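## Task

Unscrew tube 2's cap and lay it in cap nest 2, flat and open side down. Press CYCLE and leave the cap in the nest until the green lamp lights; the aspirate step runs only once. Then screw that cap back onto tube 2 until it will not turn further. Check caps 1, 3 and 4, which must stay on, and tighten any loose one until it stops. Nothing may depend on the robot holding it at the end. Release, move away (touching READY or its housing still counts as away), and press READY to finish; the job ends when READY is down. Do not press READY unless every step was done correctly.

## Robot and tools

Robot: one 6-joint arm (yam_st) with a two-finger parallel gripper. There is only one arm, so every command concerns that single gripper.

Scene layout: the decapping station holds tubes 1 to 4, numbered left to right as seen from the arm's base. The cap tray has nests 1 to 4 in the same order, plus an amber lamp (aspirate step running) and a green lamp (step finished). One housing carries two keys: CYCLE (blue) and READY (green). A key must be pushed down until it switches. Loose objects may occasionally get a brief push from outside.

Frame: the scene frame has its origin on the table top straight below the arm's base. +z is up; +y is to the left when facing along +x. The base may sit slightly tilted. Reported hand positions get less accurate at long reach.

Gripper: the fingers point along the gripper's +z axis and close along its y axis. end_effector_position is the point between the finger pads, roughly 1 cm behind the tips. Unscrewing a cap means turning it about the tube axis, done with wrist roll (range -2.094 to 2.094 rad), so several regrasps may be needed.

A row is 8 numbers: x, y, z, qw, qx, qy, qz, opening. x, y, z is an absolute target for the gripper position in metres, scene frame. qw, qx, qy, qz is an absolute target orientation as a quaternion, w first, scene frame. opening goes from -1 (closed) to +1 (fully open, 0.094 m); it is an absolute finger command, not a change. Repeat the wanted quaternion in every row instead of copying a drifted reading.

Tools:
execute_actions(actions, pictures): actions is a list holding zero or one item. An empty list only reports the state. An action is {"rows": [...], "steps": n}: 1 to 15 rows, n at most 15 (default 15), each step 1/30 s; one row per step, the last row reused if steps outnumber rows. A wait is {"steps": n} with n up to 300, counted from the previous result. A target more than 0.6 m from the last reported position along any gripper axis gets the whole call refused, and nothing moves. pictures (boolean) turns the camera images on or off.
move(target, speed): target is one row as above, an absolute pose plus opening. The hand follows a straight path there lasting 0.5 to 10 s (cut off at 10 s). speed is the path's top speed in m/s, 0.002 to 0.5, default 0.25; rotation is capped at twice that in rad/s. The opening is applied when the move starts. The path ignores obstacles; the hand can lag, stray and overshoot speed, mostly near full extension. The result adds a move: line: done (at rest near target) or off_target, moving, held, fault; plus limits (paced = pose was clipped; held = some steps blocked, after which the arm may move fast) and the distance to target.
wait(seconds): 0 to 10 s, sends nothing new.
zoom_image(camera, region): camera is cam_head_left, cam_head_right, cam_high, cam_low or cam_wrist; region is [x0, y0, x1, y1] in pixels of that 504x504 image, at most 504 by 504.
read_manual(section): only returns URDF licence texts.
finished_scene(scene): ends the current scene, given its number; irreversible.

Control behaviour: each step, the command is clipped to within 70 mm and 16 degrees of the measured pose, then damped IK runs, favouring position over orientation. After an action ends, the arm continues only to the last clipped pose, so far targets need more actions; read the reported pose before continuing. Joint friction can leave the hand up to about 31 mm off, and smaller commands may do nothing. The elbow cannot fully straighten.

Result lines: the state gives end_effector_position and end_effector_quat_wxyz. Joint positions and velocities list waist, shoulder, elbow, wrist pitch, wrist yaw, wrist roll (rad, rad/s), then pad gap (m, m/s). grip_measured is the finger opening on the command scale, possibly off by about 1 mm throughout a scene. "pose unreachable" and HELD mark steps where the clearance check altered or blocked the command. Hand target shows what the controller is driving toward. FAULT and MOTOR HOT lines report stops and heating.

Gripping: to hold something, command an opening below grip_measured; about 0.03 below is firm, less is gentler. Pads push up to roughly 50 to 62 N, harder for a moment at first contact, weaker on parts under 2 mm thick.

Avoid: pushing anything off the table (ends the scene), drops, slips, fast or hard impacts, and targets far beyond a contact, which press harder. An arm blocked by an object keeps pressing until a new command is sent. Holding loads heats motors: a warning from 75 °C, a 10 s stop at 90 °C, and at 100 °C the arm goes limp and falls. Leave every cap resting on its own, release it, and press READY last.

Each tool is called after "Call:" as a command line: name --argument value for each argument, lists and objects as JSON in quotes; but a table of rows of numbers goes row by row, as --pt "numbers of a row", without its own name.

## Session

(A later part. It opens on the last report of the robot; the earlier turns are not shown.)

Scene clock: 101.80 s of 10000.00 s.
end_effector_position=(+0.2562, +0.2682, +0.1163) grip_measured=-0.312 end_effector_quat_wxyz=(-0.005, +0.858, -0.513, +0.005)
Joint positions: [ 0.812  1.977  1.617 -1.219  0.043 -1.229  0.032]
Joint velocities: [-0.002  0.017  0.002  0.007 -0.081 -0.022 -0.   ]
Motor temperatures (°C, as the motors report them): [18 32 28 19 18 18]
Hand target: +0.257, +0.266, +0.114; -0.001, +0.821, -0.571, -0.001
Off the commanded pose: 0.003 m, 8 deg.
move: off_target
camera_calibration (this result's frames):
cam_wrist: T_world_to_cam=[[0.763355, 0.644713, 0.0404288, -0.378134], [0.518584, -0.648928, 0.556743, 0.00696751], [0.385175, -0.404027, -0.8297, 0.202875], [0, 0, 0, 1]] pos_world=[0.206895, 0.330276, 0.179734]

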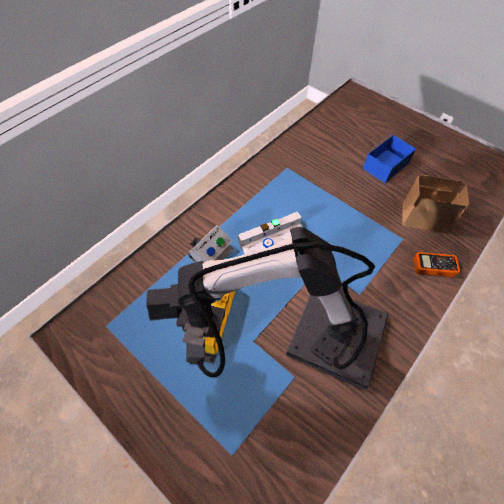

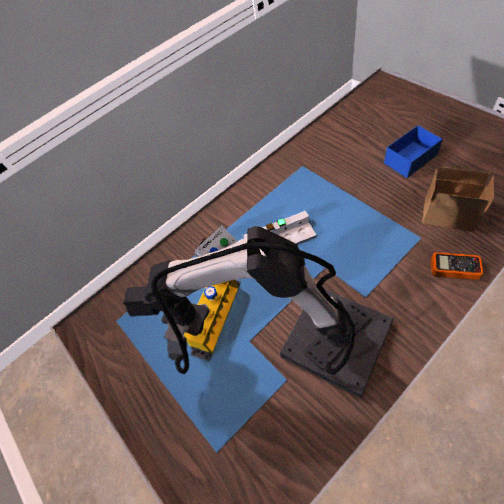

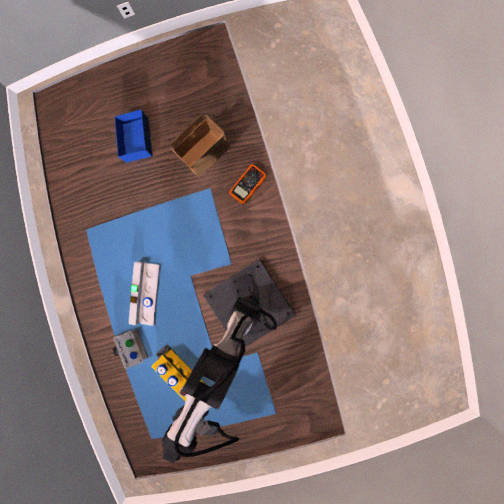

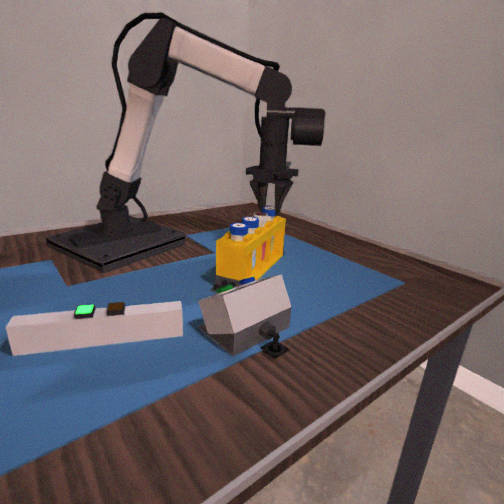

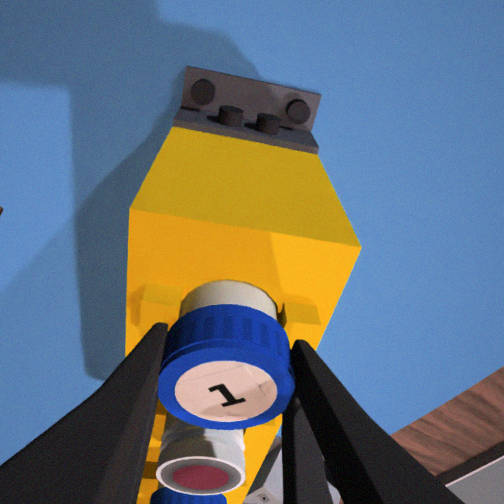

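Tight. Fetch cap 2.

Call:
execute_actions --actions '[{"rows":[[0.2562,0.2682,0.1163,0,-0.858,0.513,0,0.1]],"steps":6}]' --pictures false

Call:
move --target '[0.2562,0.2682,0.165,0,-0.858,0.513,0,0.1]' --speed 0.15

Call:
move --target '[0.351,-0.099,0.14,0,0.1857,0.9826,0,0.0]' --speed 0.45

Call:
move --target '[0.351,-0.101,0.05,0,0.1857,0.9826,0,0.0]' --speed 0.15

Scene clock: 103.07 s of 10000.00 s.
end_effector_position=(+0.2557, +0.2675, +0.1163) grip_measured=+0.097 end_effector_quat_wxyz=(-0.004, +0.859, -0.512, +0.005)
Joint positions: [ 0.811  1.977  1.617 -1.223  0.042 -1.231  0.052]
Joint velocities: [ 0.012  0.022 -0.007 -0.037  0.007 -0.066 -0.   ]
Motor temperatures (°C, as the motors report them): [18 32 28 19 18 18]
Hand target: +0.256, +0.268, +0.116; -0.000, +0.858, -0.513, +0.000
Off the commanded pose: 0.001 m, 1 deg.
Steps of this call (steps 1 to 32: nothing new was sent; steps 33 to 38: all 6 steps of this action). Readings (end_effector_position):
33: (+0.2562, +0.2683, +0.1163)
34: (+0.2561, +0.2679, +0.1163)
36: (+0.2558, +0.2676, +0.1163)
38: the state above

Scene clock: 104.33 s of 10000.00 s.
end_effector_position=(+0.2578, +0.2672, +0.1666) grip_measured=+0.098 end_effector_quat_wxyz=(-0.006, +0.859, -0.512, +0.005)
Joint positions: [ 0.811  1.977  1.816 -1.418  0.042 -1.231  0.052]
Joint velocities: [ 0.007  0.002 -0.022  0.007  0.007 -0.081  0.   ]
Motor temperatures (°C, as the motors report them): [18 33 28 19 18 18]
Hand target: +0.257, +0.269, +0.165; -0.000, +0.858, -0.513, +0.000
Off the commanded pose: 0.002 m, 1 deg.
move: done
camera_calibration (this result's frames):
cam_wrist: T_world_to_cam=[[0.762126, 0.646098, 0.0414824, -0.380864], [0.519533, -0.648549, 0.5563, -0.0227739], [0.386327, -0.402419, -0.829946, 0.242923], [0, 0, 0, 1]] pos_world=[0.20825, 0.329062, 0.230081]

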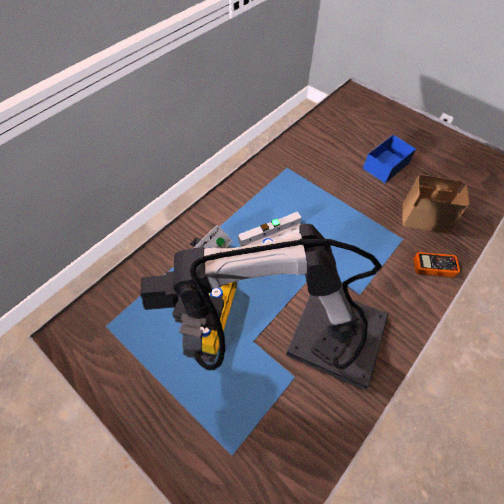

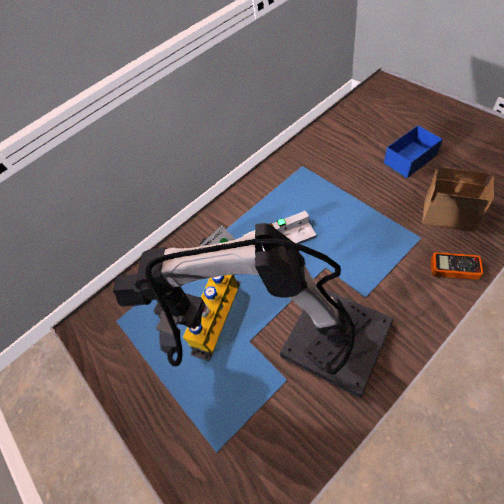

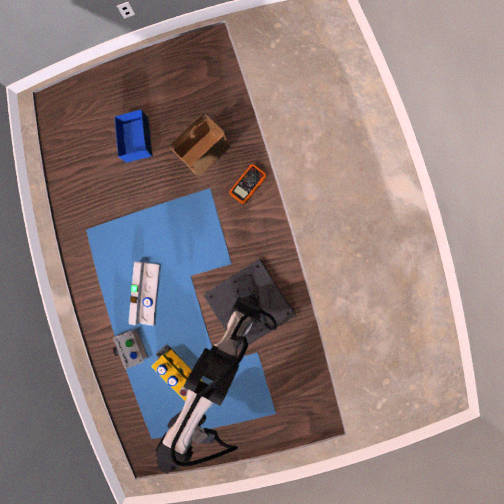

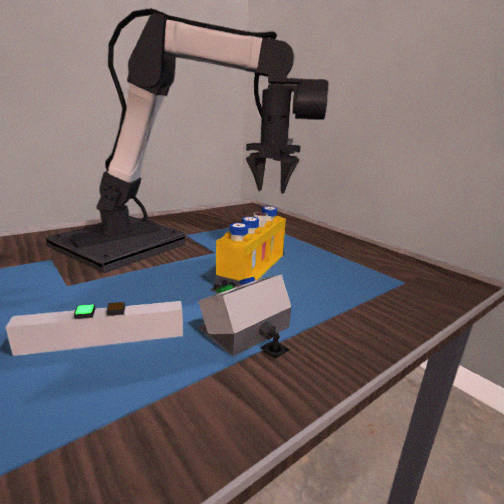

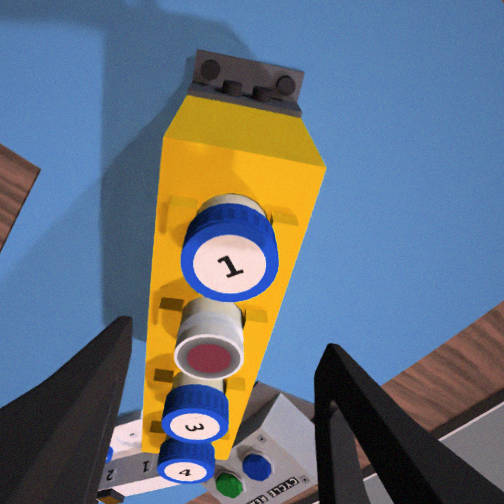

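Scene clock: 107.67 s of 10000.00 s.
end_effector_position=(+0.3537, -0.0994, +0.1402) grip_measured=+0.002 end_effector_quat_wxyz=(+0.003, +0.179, +0.984, +0.002)
Joint positions: [-0.273  1.903  1.671 -1.313  0.03   0.11   0.047]
Joint velocities: [ 0.017 -0.007 -0.007 -0.037 -0.066  0.037 -0.   ]
Motor temperatures (°C, as the motors report them): [18 33 28 19 18 18]
Hand target: +0.356, -0.099, +0.140; +0.001, +0.186, +0.983, +0.006
Off the commanded pose: 0.003 m, 1 deg.
move: done
camera_calibration (this result's frames):
cam_wrist: T_world_to_cam=[[-0.151154, -0.988251, 0.0226425, -0.0528033], [-0.825676, 0.138816, 0.546799, 0.259739], [-0.543518, 0.0639556, -0.836958, 0.412623], [0, 0, 0, 1]] pos_world=[0.430747, -0.114628, 0.204518]

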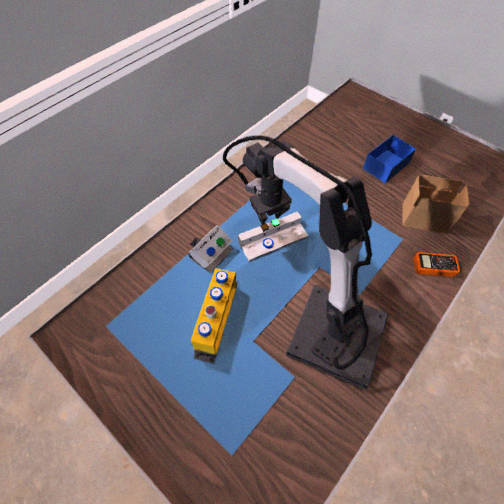

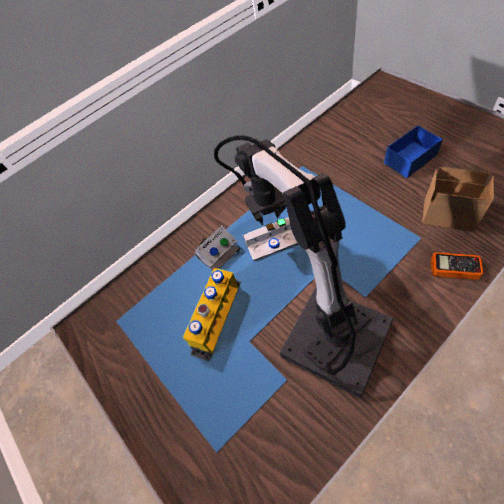

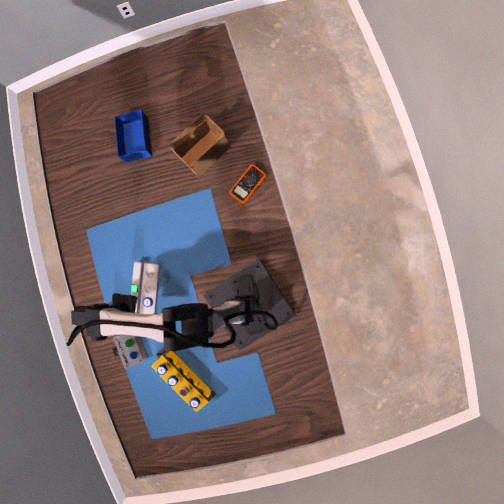

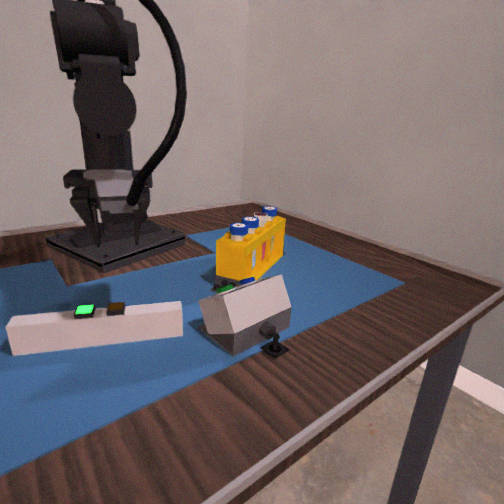

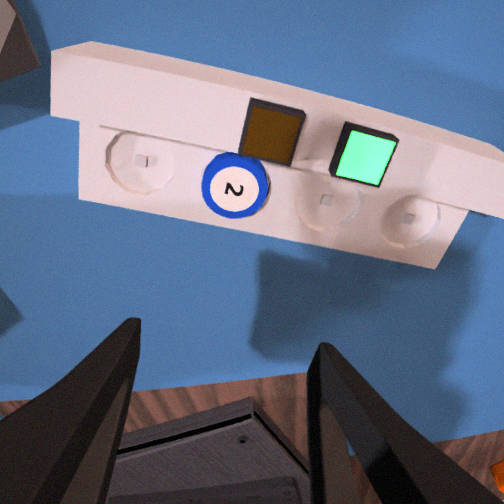

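Scene clock: 108.90 s of 10000.00 s.
end_effector_position=(+0.3496, -0.0972, +0.0543) grip_measured=+0.002 end_effector_quat_wxyz=(-0.001, +0.181, +0.983, +0.002)
Joint positions: [-0.279  1.951  1.391 -0.991  0.03   0.11   0.047]
Joint velocities: [-0.007 -0.017 -0.017  0.022 -0.022 -0.037 -0.   ]
Motor temperatures (°C, as the motors report them): [18 33 28 19 18 18]
Hand target: +0.349, -0.101, +0.050; -0.000, +0.186, +0.983, +0.000
Off the commanded pose: 0.006 m, 1 deg.
move: done
camera_calibration (this result's frames):
cam_wrist: T_world_to_cam=[[-0.156016, -0.987509, 0.0220287, -0.0475734], [-0.82099, 0.142044, 0.55299, 0.301342], [-0.549212, 0.0681902, -0.832897, 0.340546], [0, 0, 0, 1]] pos_world=[0.427008, -0.113005, 0.118048]

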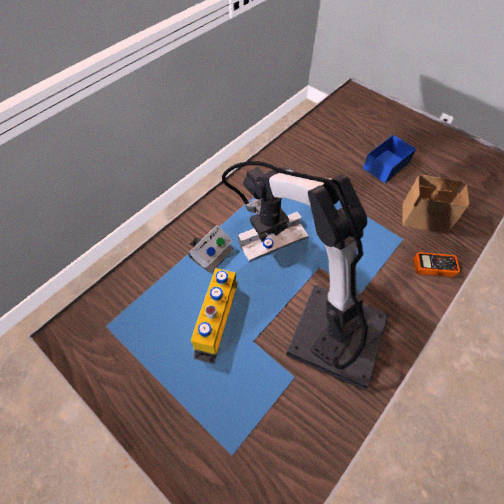

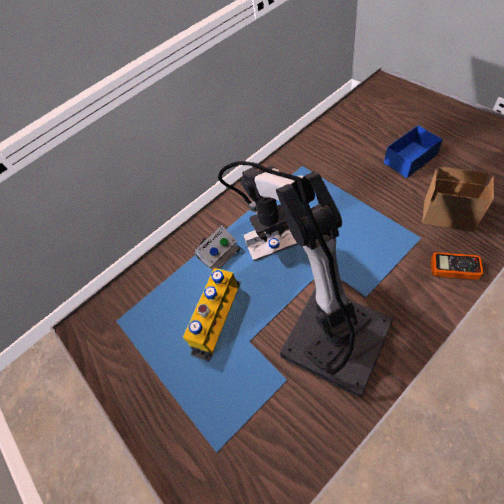

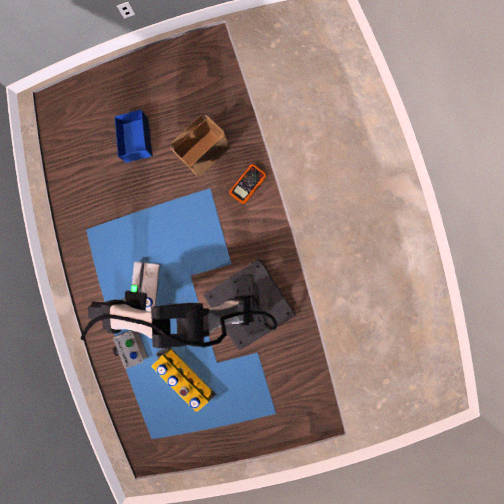

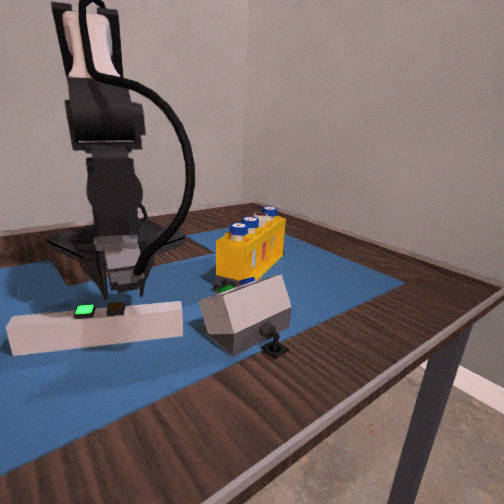

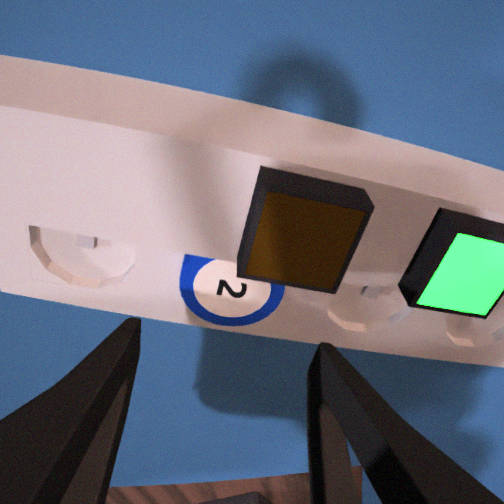

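Call:
move --target '[0.349,-0.100,0.013,0,0.1857,0.9826,0,0.0]' --speed 0.04

Scene clock: 110.90 s of 10000.00 s.
end_effector_position=(+0.3512, -0.0964, +0.0204) grip_measured=+0.002 end_effector_quat_wxyz=(+0.004, +0.181, +0.983, +0.002)
Joint positions: [-0.279  1.998  1.313 -0.857  0.03   0.11   0.047]
Joint velocities: [-0.012  0.002 -0.012 -0.037 -0.022  0.022 -0.001]
Motor temperatures (°C, as the motors report them): [18 33 28 19 18 18]
Hand target: +0.348, -0.100, +0.013; -0.000, +0.186, +0.983, +0.000
Off the commanded pose: 0.009 m, 1 deg.
move: done
camera_calibration (this result's frames):
cam_wrist: T_world_to_cam=[[-0.156592, -0.987395, 0.0230328, -0.0456015], [-0.826406, 0.14376, 0.544414, 0.323475], [-0.540863, 0.0662168, -0.8385, 0.310179], [0, 0, 0, 1]] pos_world=[0.427945, -0.112069, 0.0850314]

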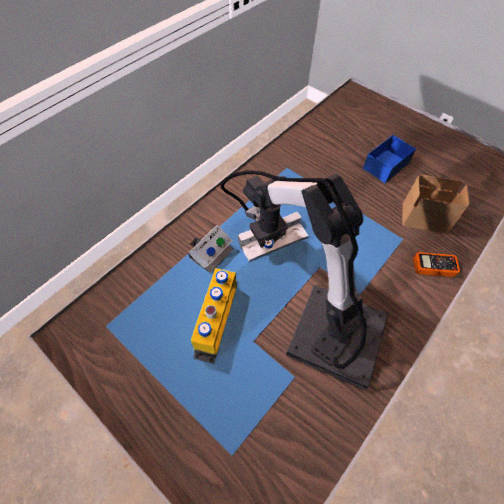

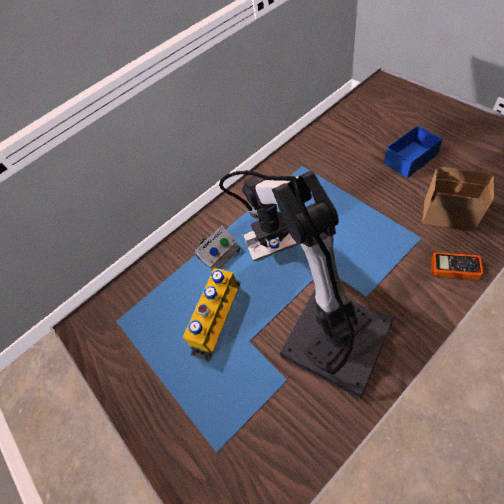

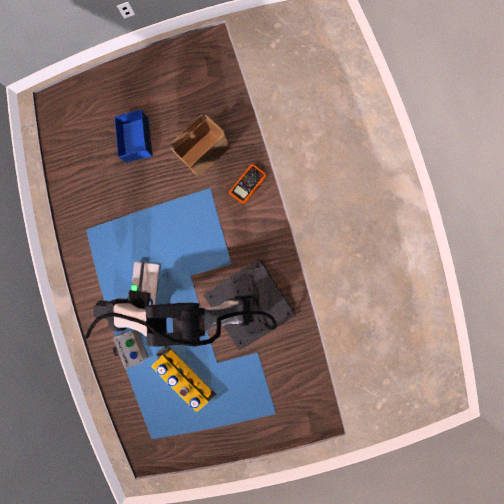

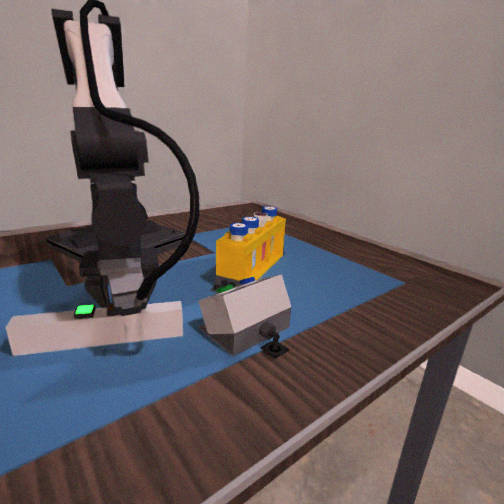

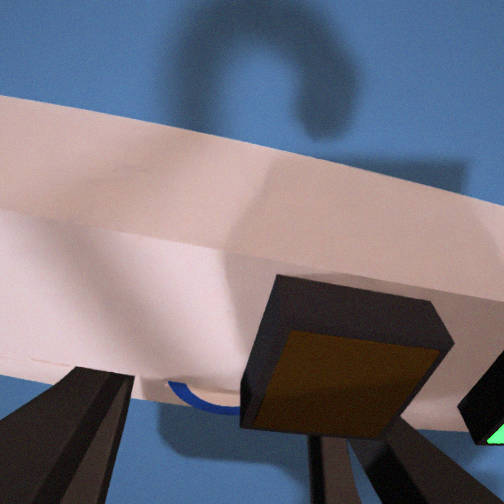

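Call:
execute_actions --actions '[{"rows":[[0.349,-0.098,0.022,0,0.1857,0.9826,0,0.0]],"steps":12}]' --pictures false

Call:
execute_actions --actions '[{"rows":[[0.3495,-0.098,0.0205,0,0.1857,0.9826,0,-0.345]],"steps":10}]' --pictures false

Call:
move --target '[0.351,-0.098,0.17,0,0.1857,0.9826,0,-0.345]' --speed 0.15

Scene clock: 112.40 s of 10000.00 s.
end_effector_position=(+0.3503, -0.0962, +0.0204) grip_measured=+0.002 end_effector_quat_wxyz=(+0.003, +0.181, +0.983, +0.002)
Joint positions: [-0.279  1.998  1.313 -0.86   0.03   0.11   0.047]
Joint velocities: [-0.012 -0.012  0.012  0.022 -0.037  0.022 -0.   ]
Motor temperatures (°C, as the motors report them): [18 33 28 19 18 18]
Hand target: +0.349, -0.098, +0.022; +0.000, +0.186, +0.983, +0.000
Off the commanded pose: 0.003 m, 1 deg.
Steps of this call (steps 1 to 33: nothing new was sent; steps 34 to 45: all 12 steps of this action). Readings (end_effector_position):
34: (+0.3514, -0.0965, +0.0204)
35: (+0.3513, -0.0965, +0.0204)
37: (+0.3509, -0.0964, +0.0204)
41: (+0.3505, -0.0963, +0.0204)
45: the state above

Scene clock: 112.73 s of 10000.00 s.
end_effector_position=(+0.3498, -0.0977, +0.0204) grip_measured=-0.318 end_effector_quat_wxyz=(+0.002, +0.182, +0.983, -0.001)
Joint positions: [-0.28   1.998  1.313 -0.861  0.037  0.11   0.032]
Joint velocities: [-0.007 -0.007  0.007  0.051  0.022  0.037 -0.002]
Motor temperatures (°C, as the motors report them): [18 33 28 19 18 18]
Hand target: +0.349, -0.098, +0.020; -0.000, +0.186, +0.983, -0.000
Off the commanded pose: 0.000 m, 1 deg.
Steps of this call (steps 1 to 10: all 10 steps of this action). Readings (end_effector_position):
1: (+0.3503, -0.0962, +0.0204)
2: (+0.3499, -0.0975, +0.0204)
4: (+0.3498, -0.0977, +0.0204)
8: (+0.3498, -0.0977, +0.0204)
10: the state above

Scene clock: 114.60 s of 10000.00 s.
end_effector_position=(+0.3526, -0.1018, +0.1632) grip_measured=-0.318 end_effector_quat_wxyz=(-0.006, +0.184, +0.983, -0.001)
Joint positions: [-0.274  1.921  1.787 -1.427  0.038  0.121  0.032]
Joint velocities: [-0.007 -0.007  0.012 -0.022  0.022 -0.037 -0.   ]
Motor temperatures (°C, as the motors report them): [18 33 28 19 18 18]
Hand target: +0.354, -0.099, +0.170; +0.000, +0.186, +0.983, -0.000
Off the commanded pose: 0.008 m, 1 deg.
move: done
camera_calibration (this result's frames):
cam_wrist: T_world_to_cam=[[-0.162158, -0.986334, 0.0291516, -0.0528404], [-0.814067, 0.150416, 0.560954, 0.241327], [-0.557673, 0.0672319, -0.827333, 0.435166], [0, 0, 0, 1]] pos_world=[0.430569, -0.117675, 0.226194]

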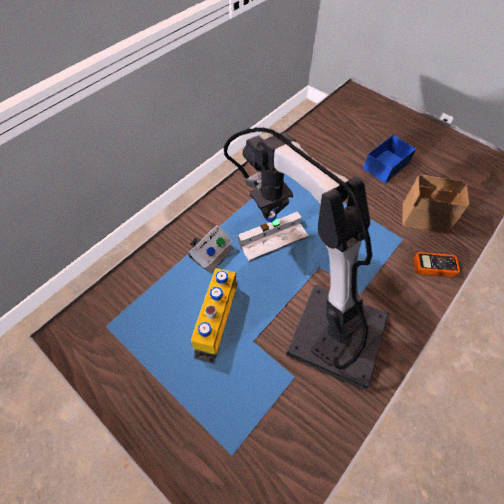

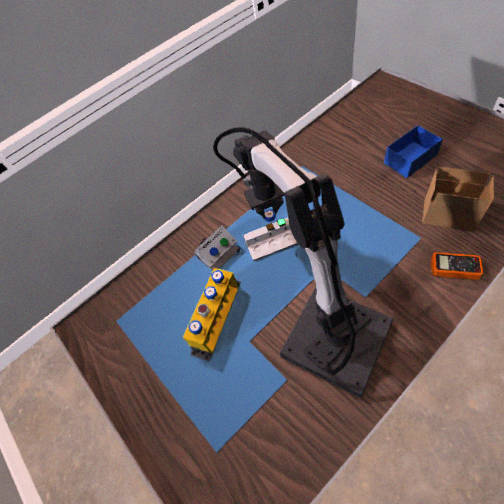

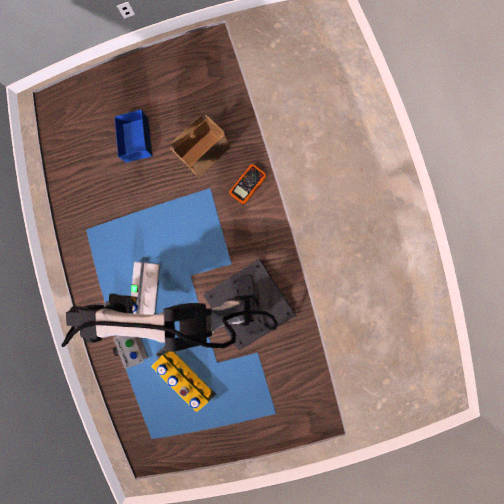

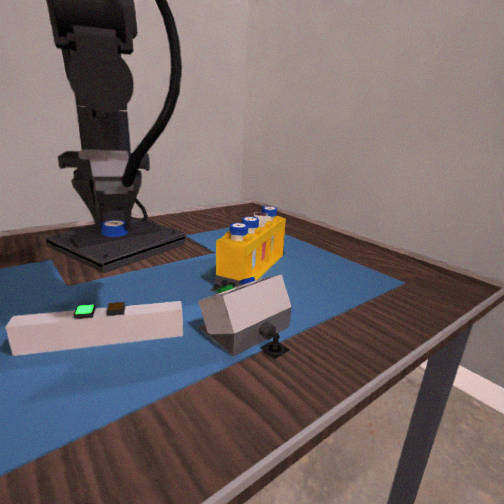

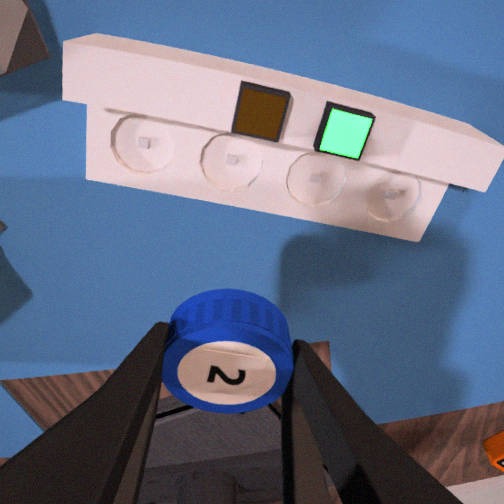

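Call:
move --target '[0.2822,0.2225,0.165,0,-0.6428,0.766,0,-0.345]' --speed 0.4

Call:
move --target '[0.2827,0.2213,0.138,0,-0.6428,0.766,0,-0.345]' --speed 0.05

Scene clock: 118.57 s of 10000.00 s.
end_effector_position=(+0.2767, +0.2217, +0.1648) grip_measured=-0.318 end_effector_quat_wxyz=(-0.001, -0.637, +0.771, -0.003)
Joint positions: [ 0.686  1.915  1.732 -1.406  0.043 -0.671  0.032]
Joint velocities: [ 0.012 -0.002 -0.007 -0.007 -0.022  0.007  0.   ]
Motor temperatures (°C, as the motors report them): [18 34 28 19 18 18]
Hand target: +0.277, +0.223, +0.165; -0.004, -0.643, +0.766, -0.003
Off the commanded pose: 0.006 m, 1 deg.
move: done
camera_calibration (this result's frames):
cam_wrist: T_world_to_cam=[[0.999379, 0.0189209, 0.0297252, -0.290508], [-0.00081738, -0.830923, 0.556387, 0.123282], [0.0352267, -0.556065, -0.830392, 0.34713], [0, 0, 0, 1]] pos_world=[0.2782, 0.300962, 0.228297]

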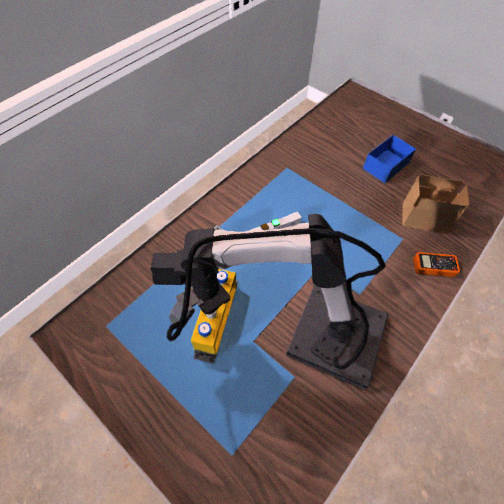

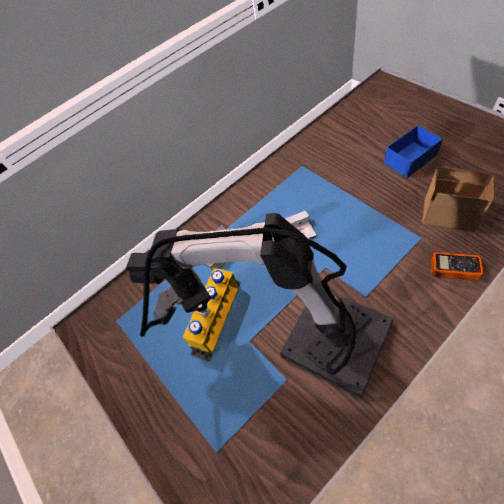

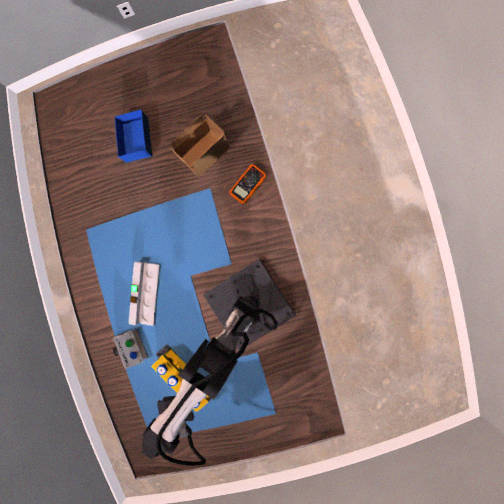

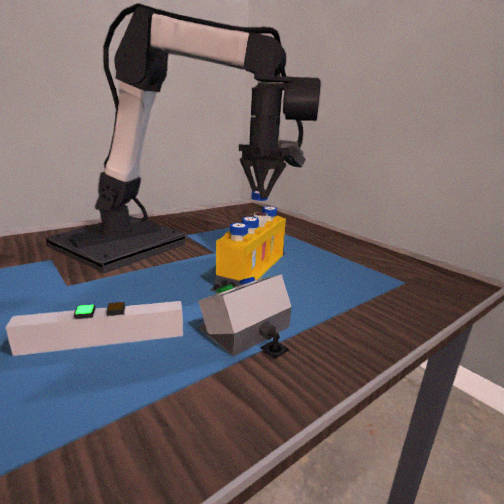

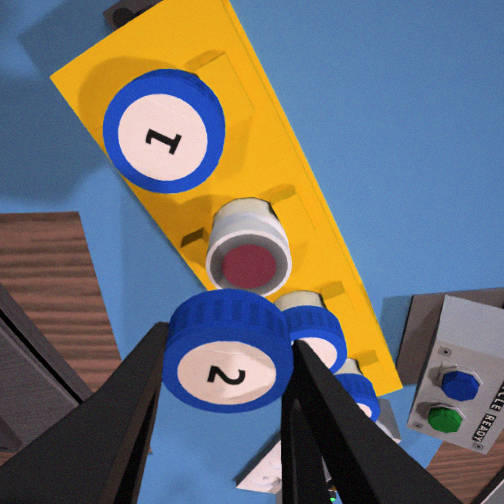

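Scene clock: 119.57 s of 10000.00 s.
end_effector_position=(+0.2808, +0.2215, +0.1452) grip_measured=-0.318 end_effector_quat_wxyz=(+0.004, -0.641, +0.767, -0.003)
Joint positions: [ 0.676  1.915  1.655 -1.318  0.043 -0.692  0.032]
Joint velocities: [-0.027 -0.002  0.002  0.007 -0.007  0.007  0.001]
Motor temperatures (°C, as the motors report them): [18 34 28 19 18 18]
Hand target: +0.282, +0.221, +0.138; -0.000, -0.643, +0.766, +0.000
Off the commanded pose: 0.007 m, 1 deg.
move: done
camera_calibration (this result's frames):
cam_wrist: T_world_to_cam=[[0.998883, 0.0294087, 0.0369744, -0.297302], [0.00415877, -0.834326, 0.551255, 0.13416], [0.0470604, -0.550486, -0.833517, 0.326481], [0, 0, 0, 1]] pos_world=[0.281048, 0.3004, 0.209164]

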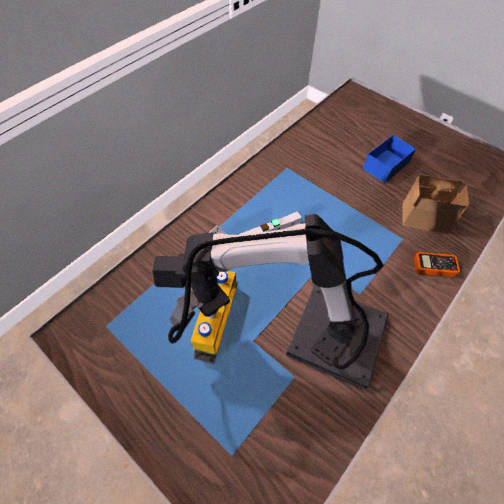

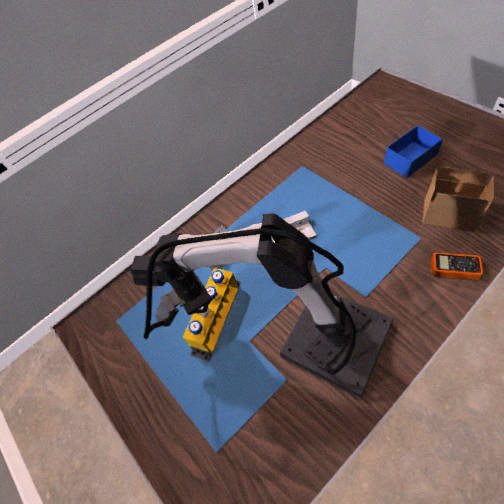

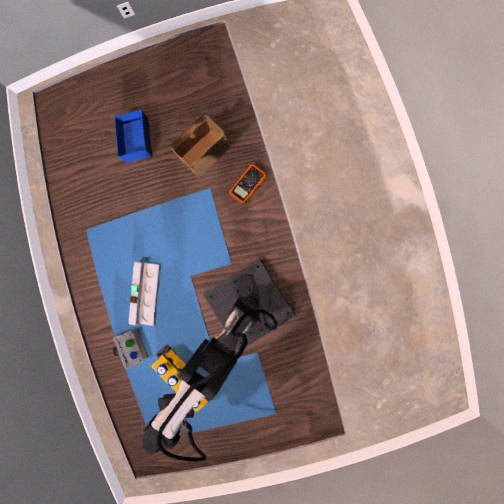

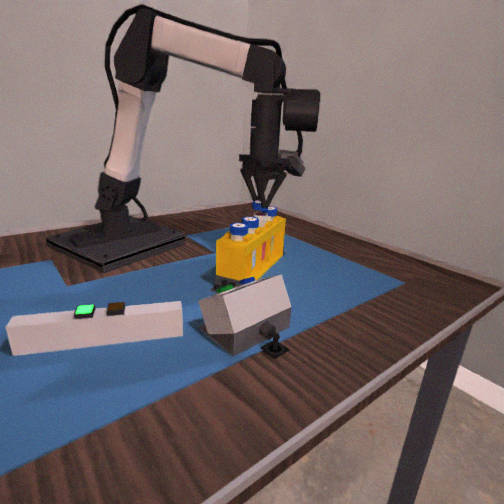

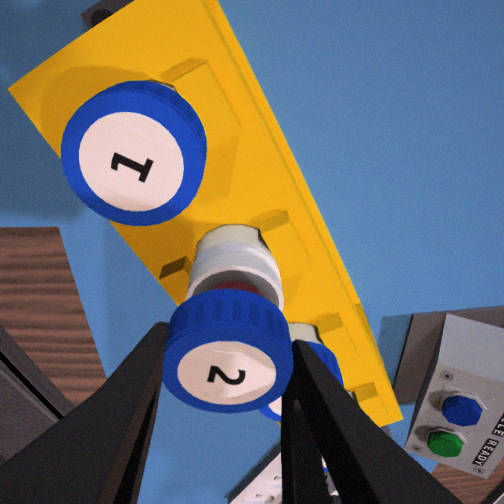

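Call:
execute_actions --actions '[{"rows":[[0.2845,0.220,0.133,0,-0.6428,0.766,0,-0.345]],"steps":15}]' --pictures false

Scene clock: 121.90 s of 10000.00 s.
end_effector_position=(+0.2832, +0.2205, +0.1416) grip_measured=-0.318 end_effector_quat_wxyz=(+0.006, -0.641, +0.767, -0.003)
Joint positions: [ 0.669  1.915  1.641 -1.299  0.043 -0.699  0.032]
Joint velocities: [-0.017  0.017 -0.007 -0.051 -0.007 -0.066 -0.   ]
Motor temperatures (°C, as the motors report them): [18 34 28 19 18 18]
Hand target: +0.284, +0.220, +0.133; +0.000, -0.643, +0.766, +0.000
Off the commanded pose: 0.009 m, 1 deg.
Steps of this call (steps 1 to 55: nothing new was sent; steps 56 to 70: all 15 steps of this action). Readings (end_effector_position):
56: (+0.2813, +0.2219, +0.1446)
57: (+0.2816, +0.2216, +0.1438)
59: (+0.2816, +0.2205, +0.1421)
63: (+0.2825, +0.2200, +0.1415)
70: the state above

Call:
move --target '[0.2827,0.2213,0.113,0,-0.6428,0.766,0,-0.345]' --speed 0.02

Scene clock: 123.93 s of 10000.00 s.
end_effector_position=(+0.2828, +0.2217, +0.1236) grip_measured=-0.318 end_effector_quat_wxyz=(+0.008, -0.641, +0.767, -0.001)
Joint positions: [ 0.669  1.918  1.573 -1.226  0.04  -0.699  0.032]
Joint velocities: [-0.022 -0.007  0.002 -0.037  0.022  0.022  0.   ]
Motor temperatures (°C, as the motors report them): [18 34 28 19 18 18]
Hand target: +0.282, +0.221, +0.113; -0.000, -0.643, +0.766, -0.000
Off the commanded pose: 0.011 m, 1 deg.
move: off_target
camera_calibration (this result's frames):
cam_wrist: T_world_to_cam=[[0.998749, 0.0288908, 0.040824, -0.298794], [0.00195556, -0.838206, 0.54535, 0.148372], [0.0499745, -0.544588, -0.837214, 0.30683], [0, 0, 0, 1]] pos_world=[0.282796, 0.300095, 0.188165]

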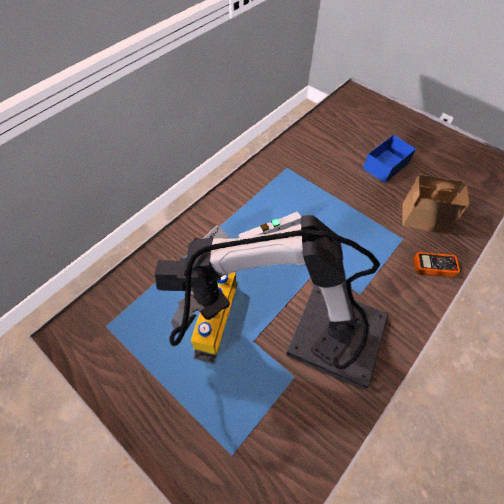

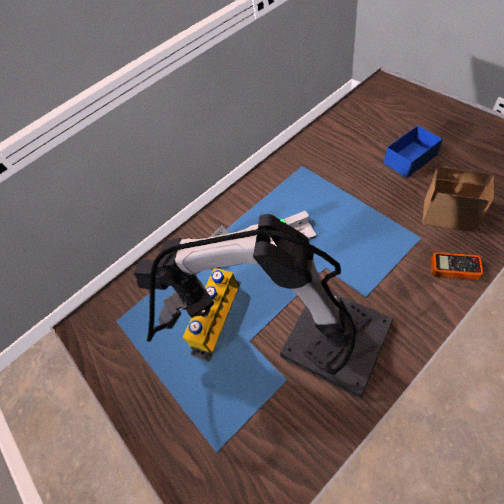

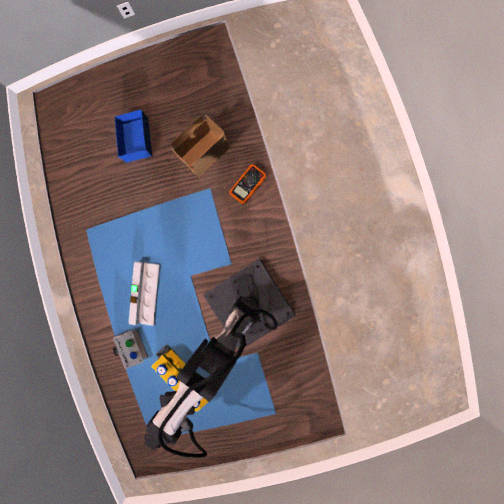

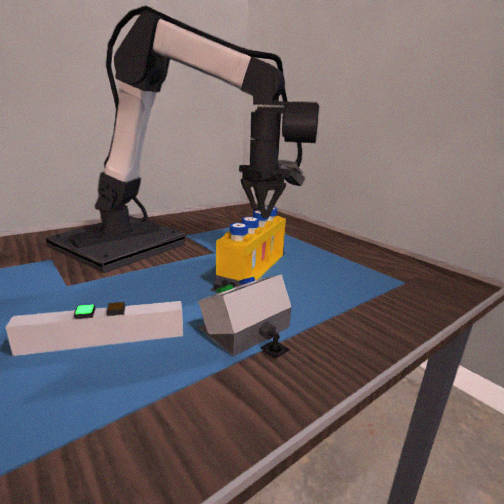

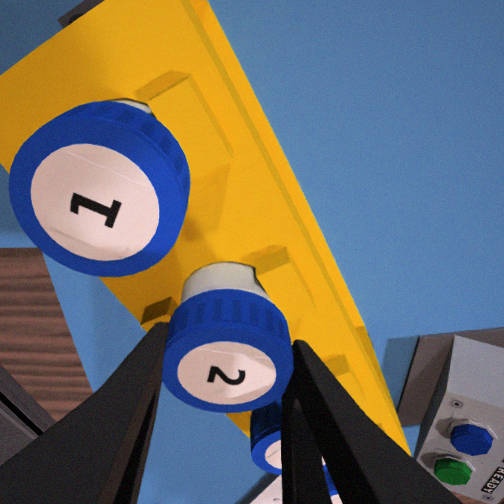

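Call:
execute_actions --actions '[{"rows":[[0.2825,0.2205,0.112,0,-0.3256,0.9455,0,-0.345]],"steps":15}]' --pictures false

Call:
move --target '[0.2825,0.2202,0.110,0,0.602,0.799,0,-0.345]' --speed 0.5

Scene clock: 125.30 s of 10000.00 s.
end_effector_position=(+0.2833, +0.2212, +0.1232) grip_measured=-0.318 end_effector_quat_wxyz=(+0.008, -0.378, +0.926, -0.000)
Joint positions: [ 0.669  1.918  1.572 -1.224  0.043 -0.083  0.032]
Joint velocities: [-0.027  0.002 -0.012 -0.007  0.051  0.535 -0.001]
Motor temperatures (°C, as the motors report them): [18 34 28 19 18 18]
Hand target: +0.282, +0.220, +0.112; -0.001, -0.328, +0.945, +0.000
Off the commanded pose: 0.011 m, 7 deg.
Steps of this call (steps 1 to 26: nothing new was sent; steps 27 to 41: all 15 steps of this action). Readings (end_effector_position):
27: (+0.2827, +0.2216, +0.1233)
28: (+0.2828, +0.2217, +0.1232)
30: (+0.2828, +0.2217, +0.1232)
34: (+0.2830, +0.2215, +0.1232)
41: the state above

Scene clock: 128.53 s of 10000.00 s.
end_effector_position=(+0.2823, +0.2187, +0.1222) grip_measured=-0.319 end_effector_quat_wxyz=(+0.007, +0.591, +0.806, +0.002)
Joint positions: [ 0.668  1.918  1.568 -1.23   0.05   1.958  0.032]
Joint velocities: [-0.007 -0.007  0.002 -0.11  -0.022 -0.007  0.001]
Motor temperatures (°C, as the motors report them): [18 34 28 19 18 18]
Hand target: +0.282, +0.220, +0.110; -0.000, +0.602, +0.799, -0.001
Off the commanded pose: 0.012 m, 2 deg.
move: off_target
camera_calibration (this result's frames):
cam_wrist: T_world_to_cam=[[-0.871281, -0.490447, 0.0182064, 0.346104], [-0.403421, 0.736819, 0.54254, -0.0829905], [-0.279502, 0.46536, -0.839833, 0.176471], [0, 0, 0, 1]] pos_world=[0.317398, 0.148772, 0.186931]

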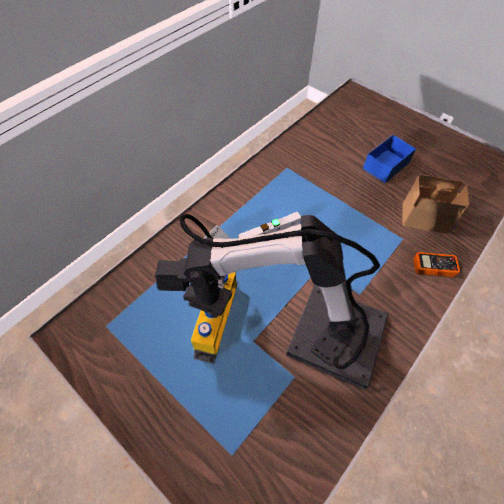

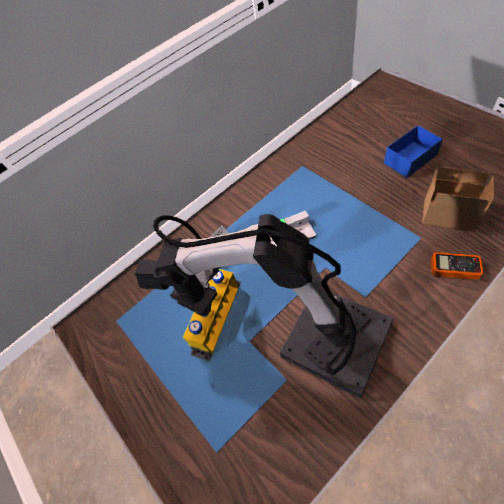

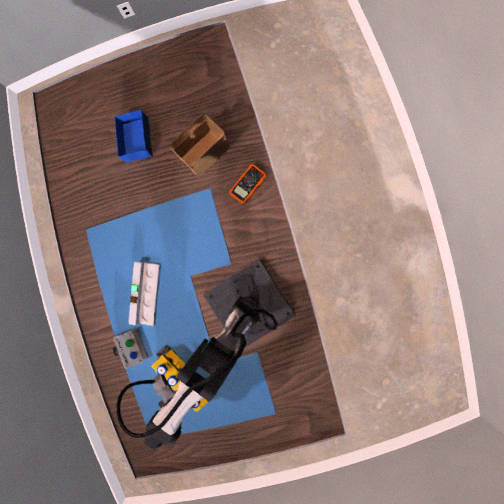

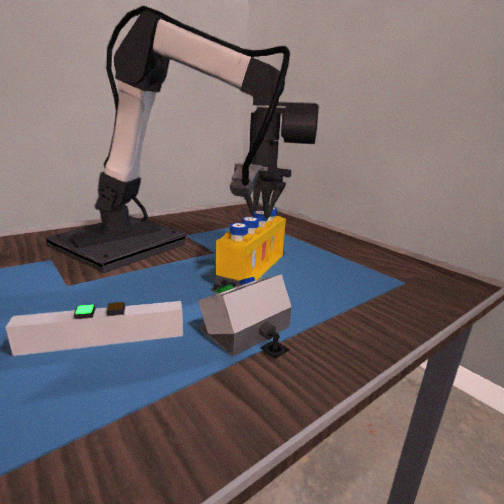

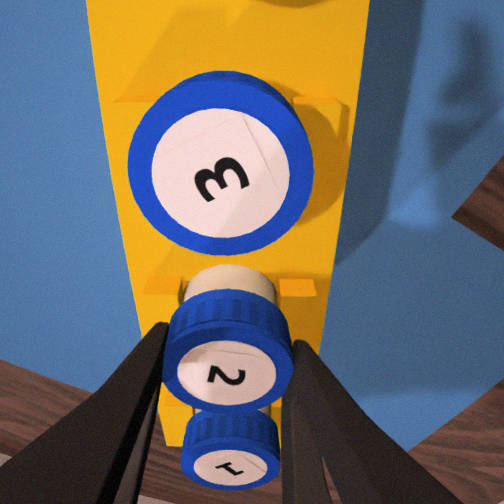

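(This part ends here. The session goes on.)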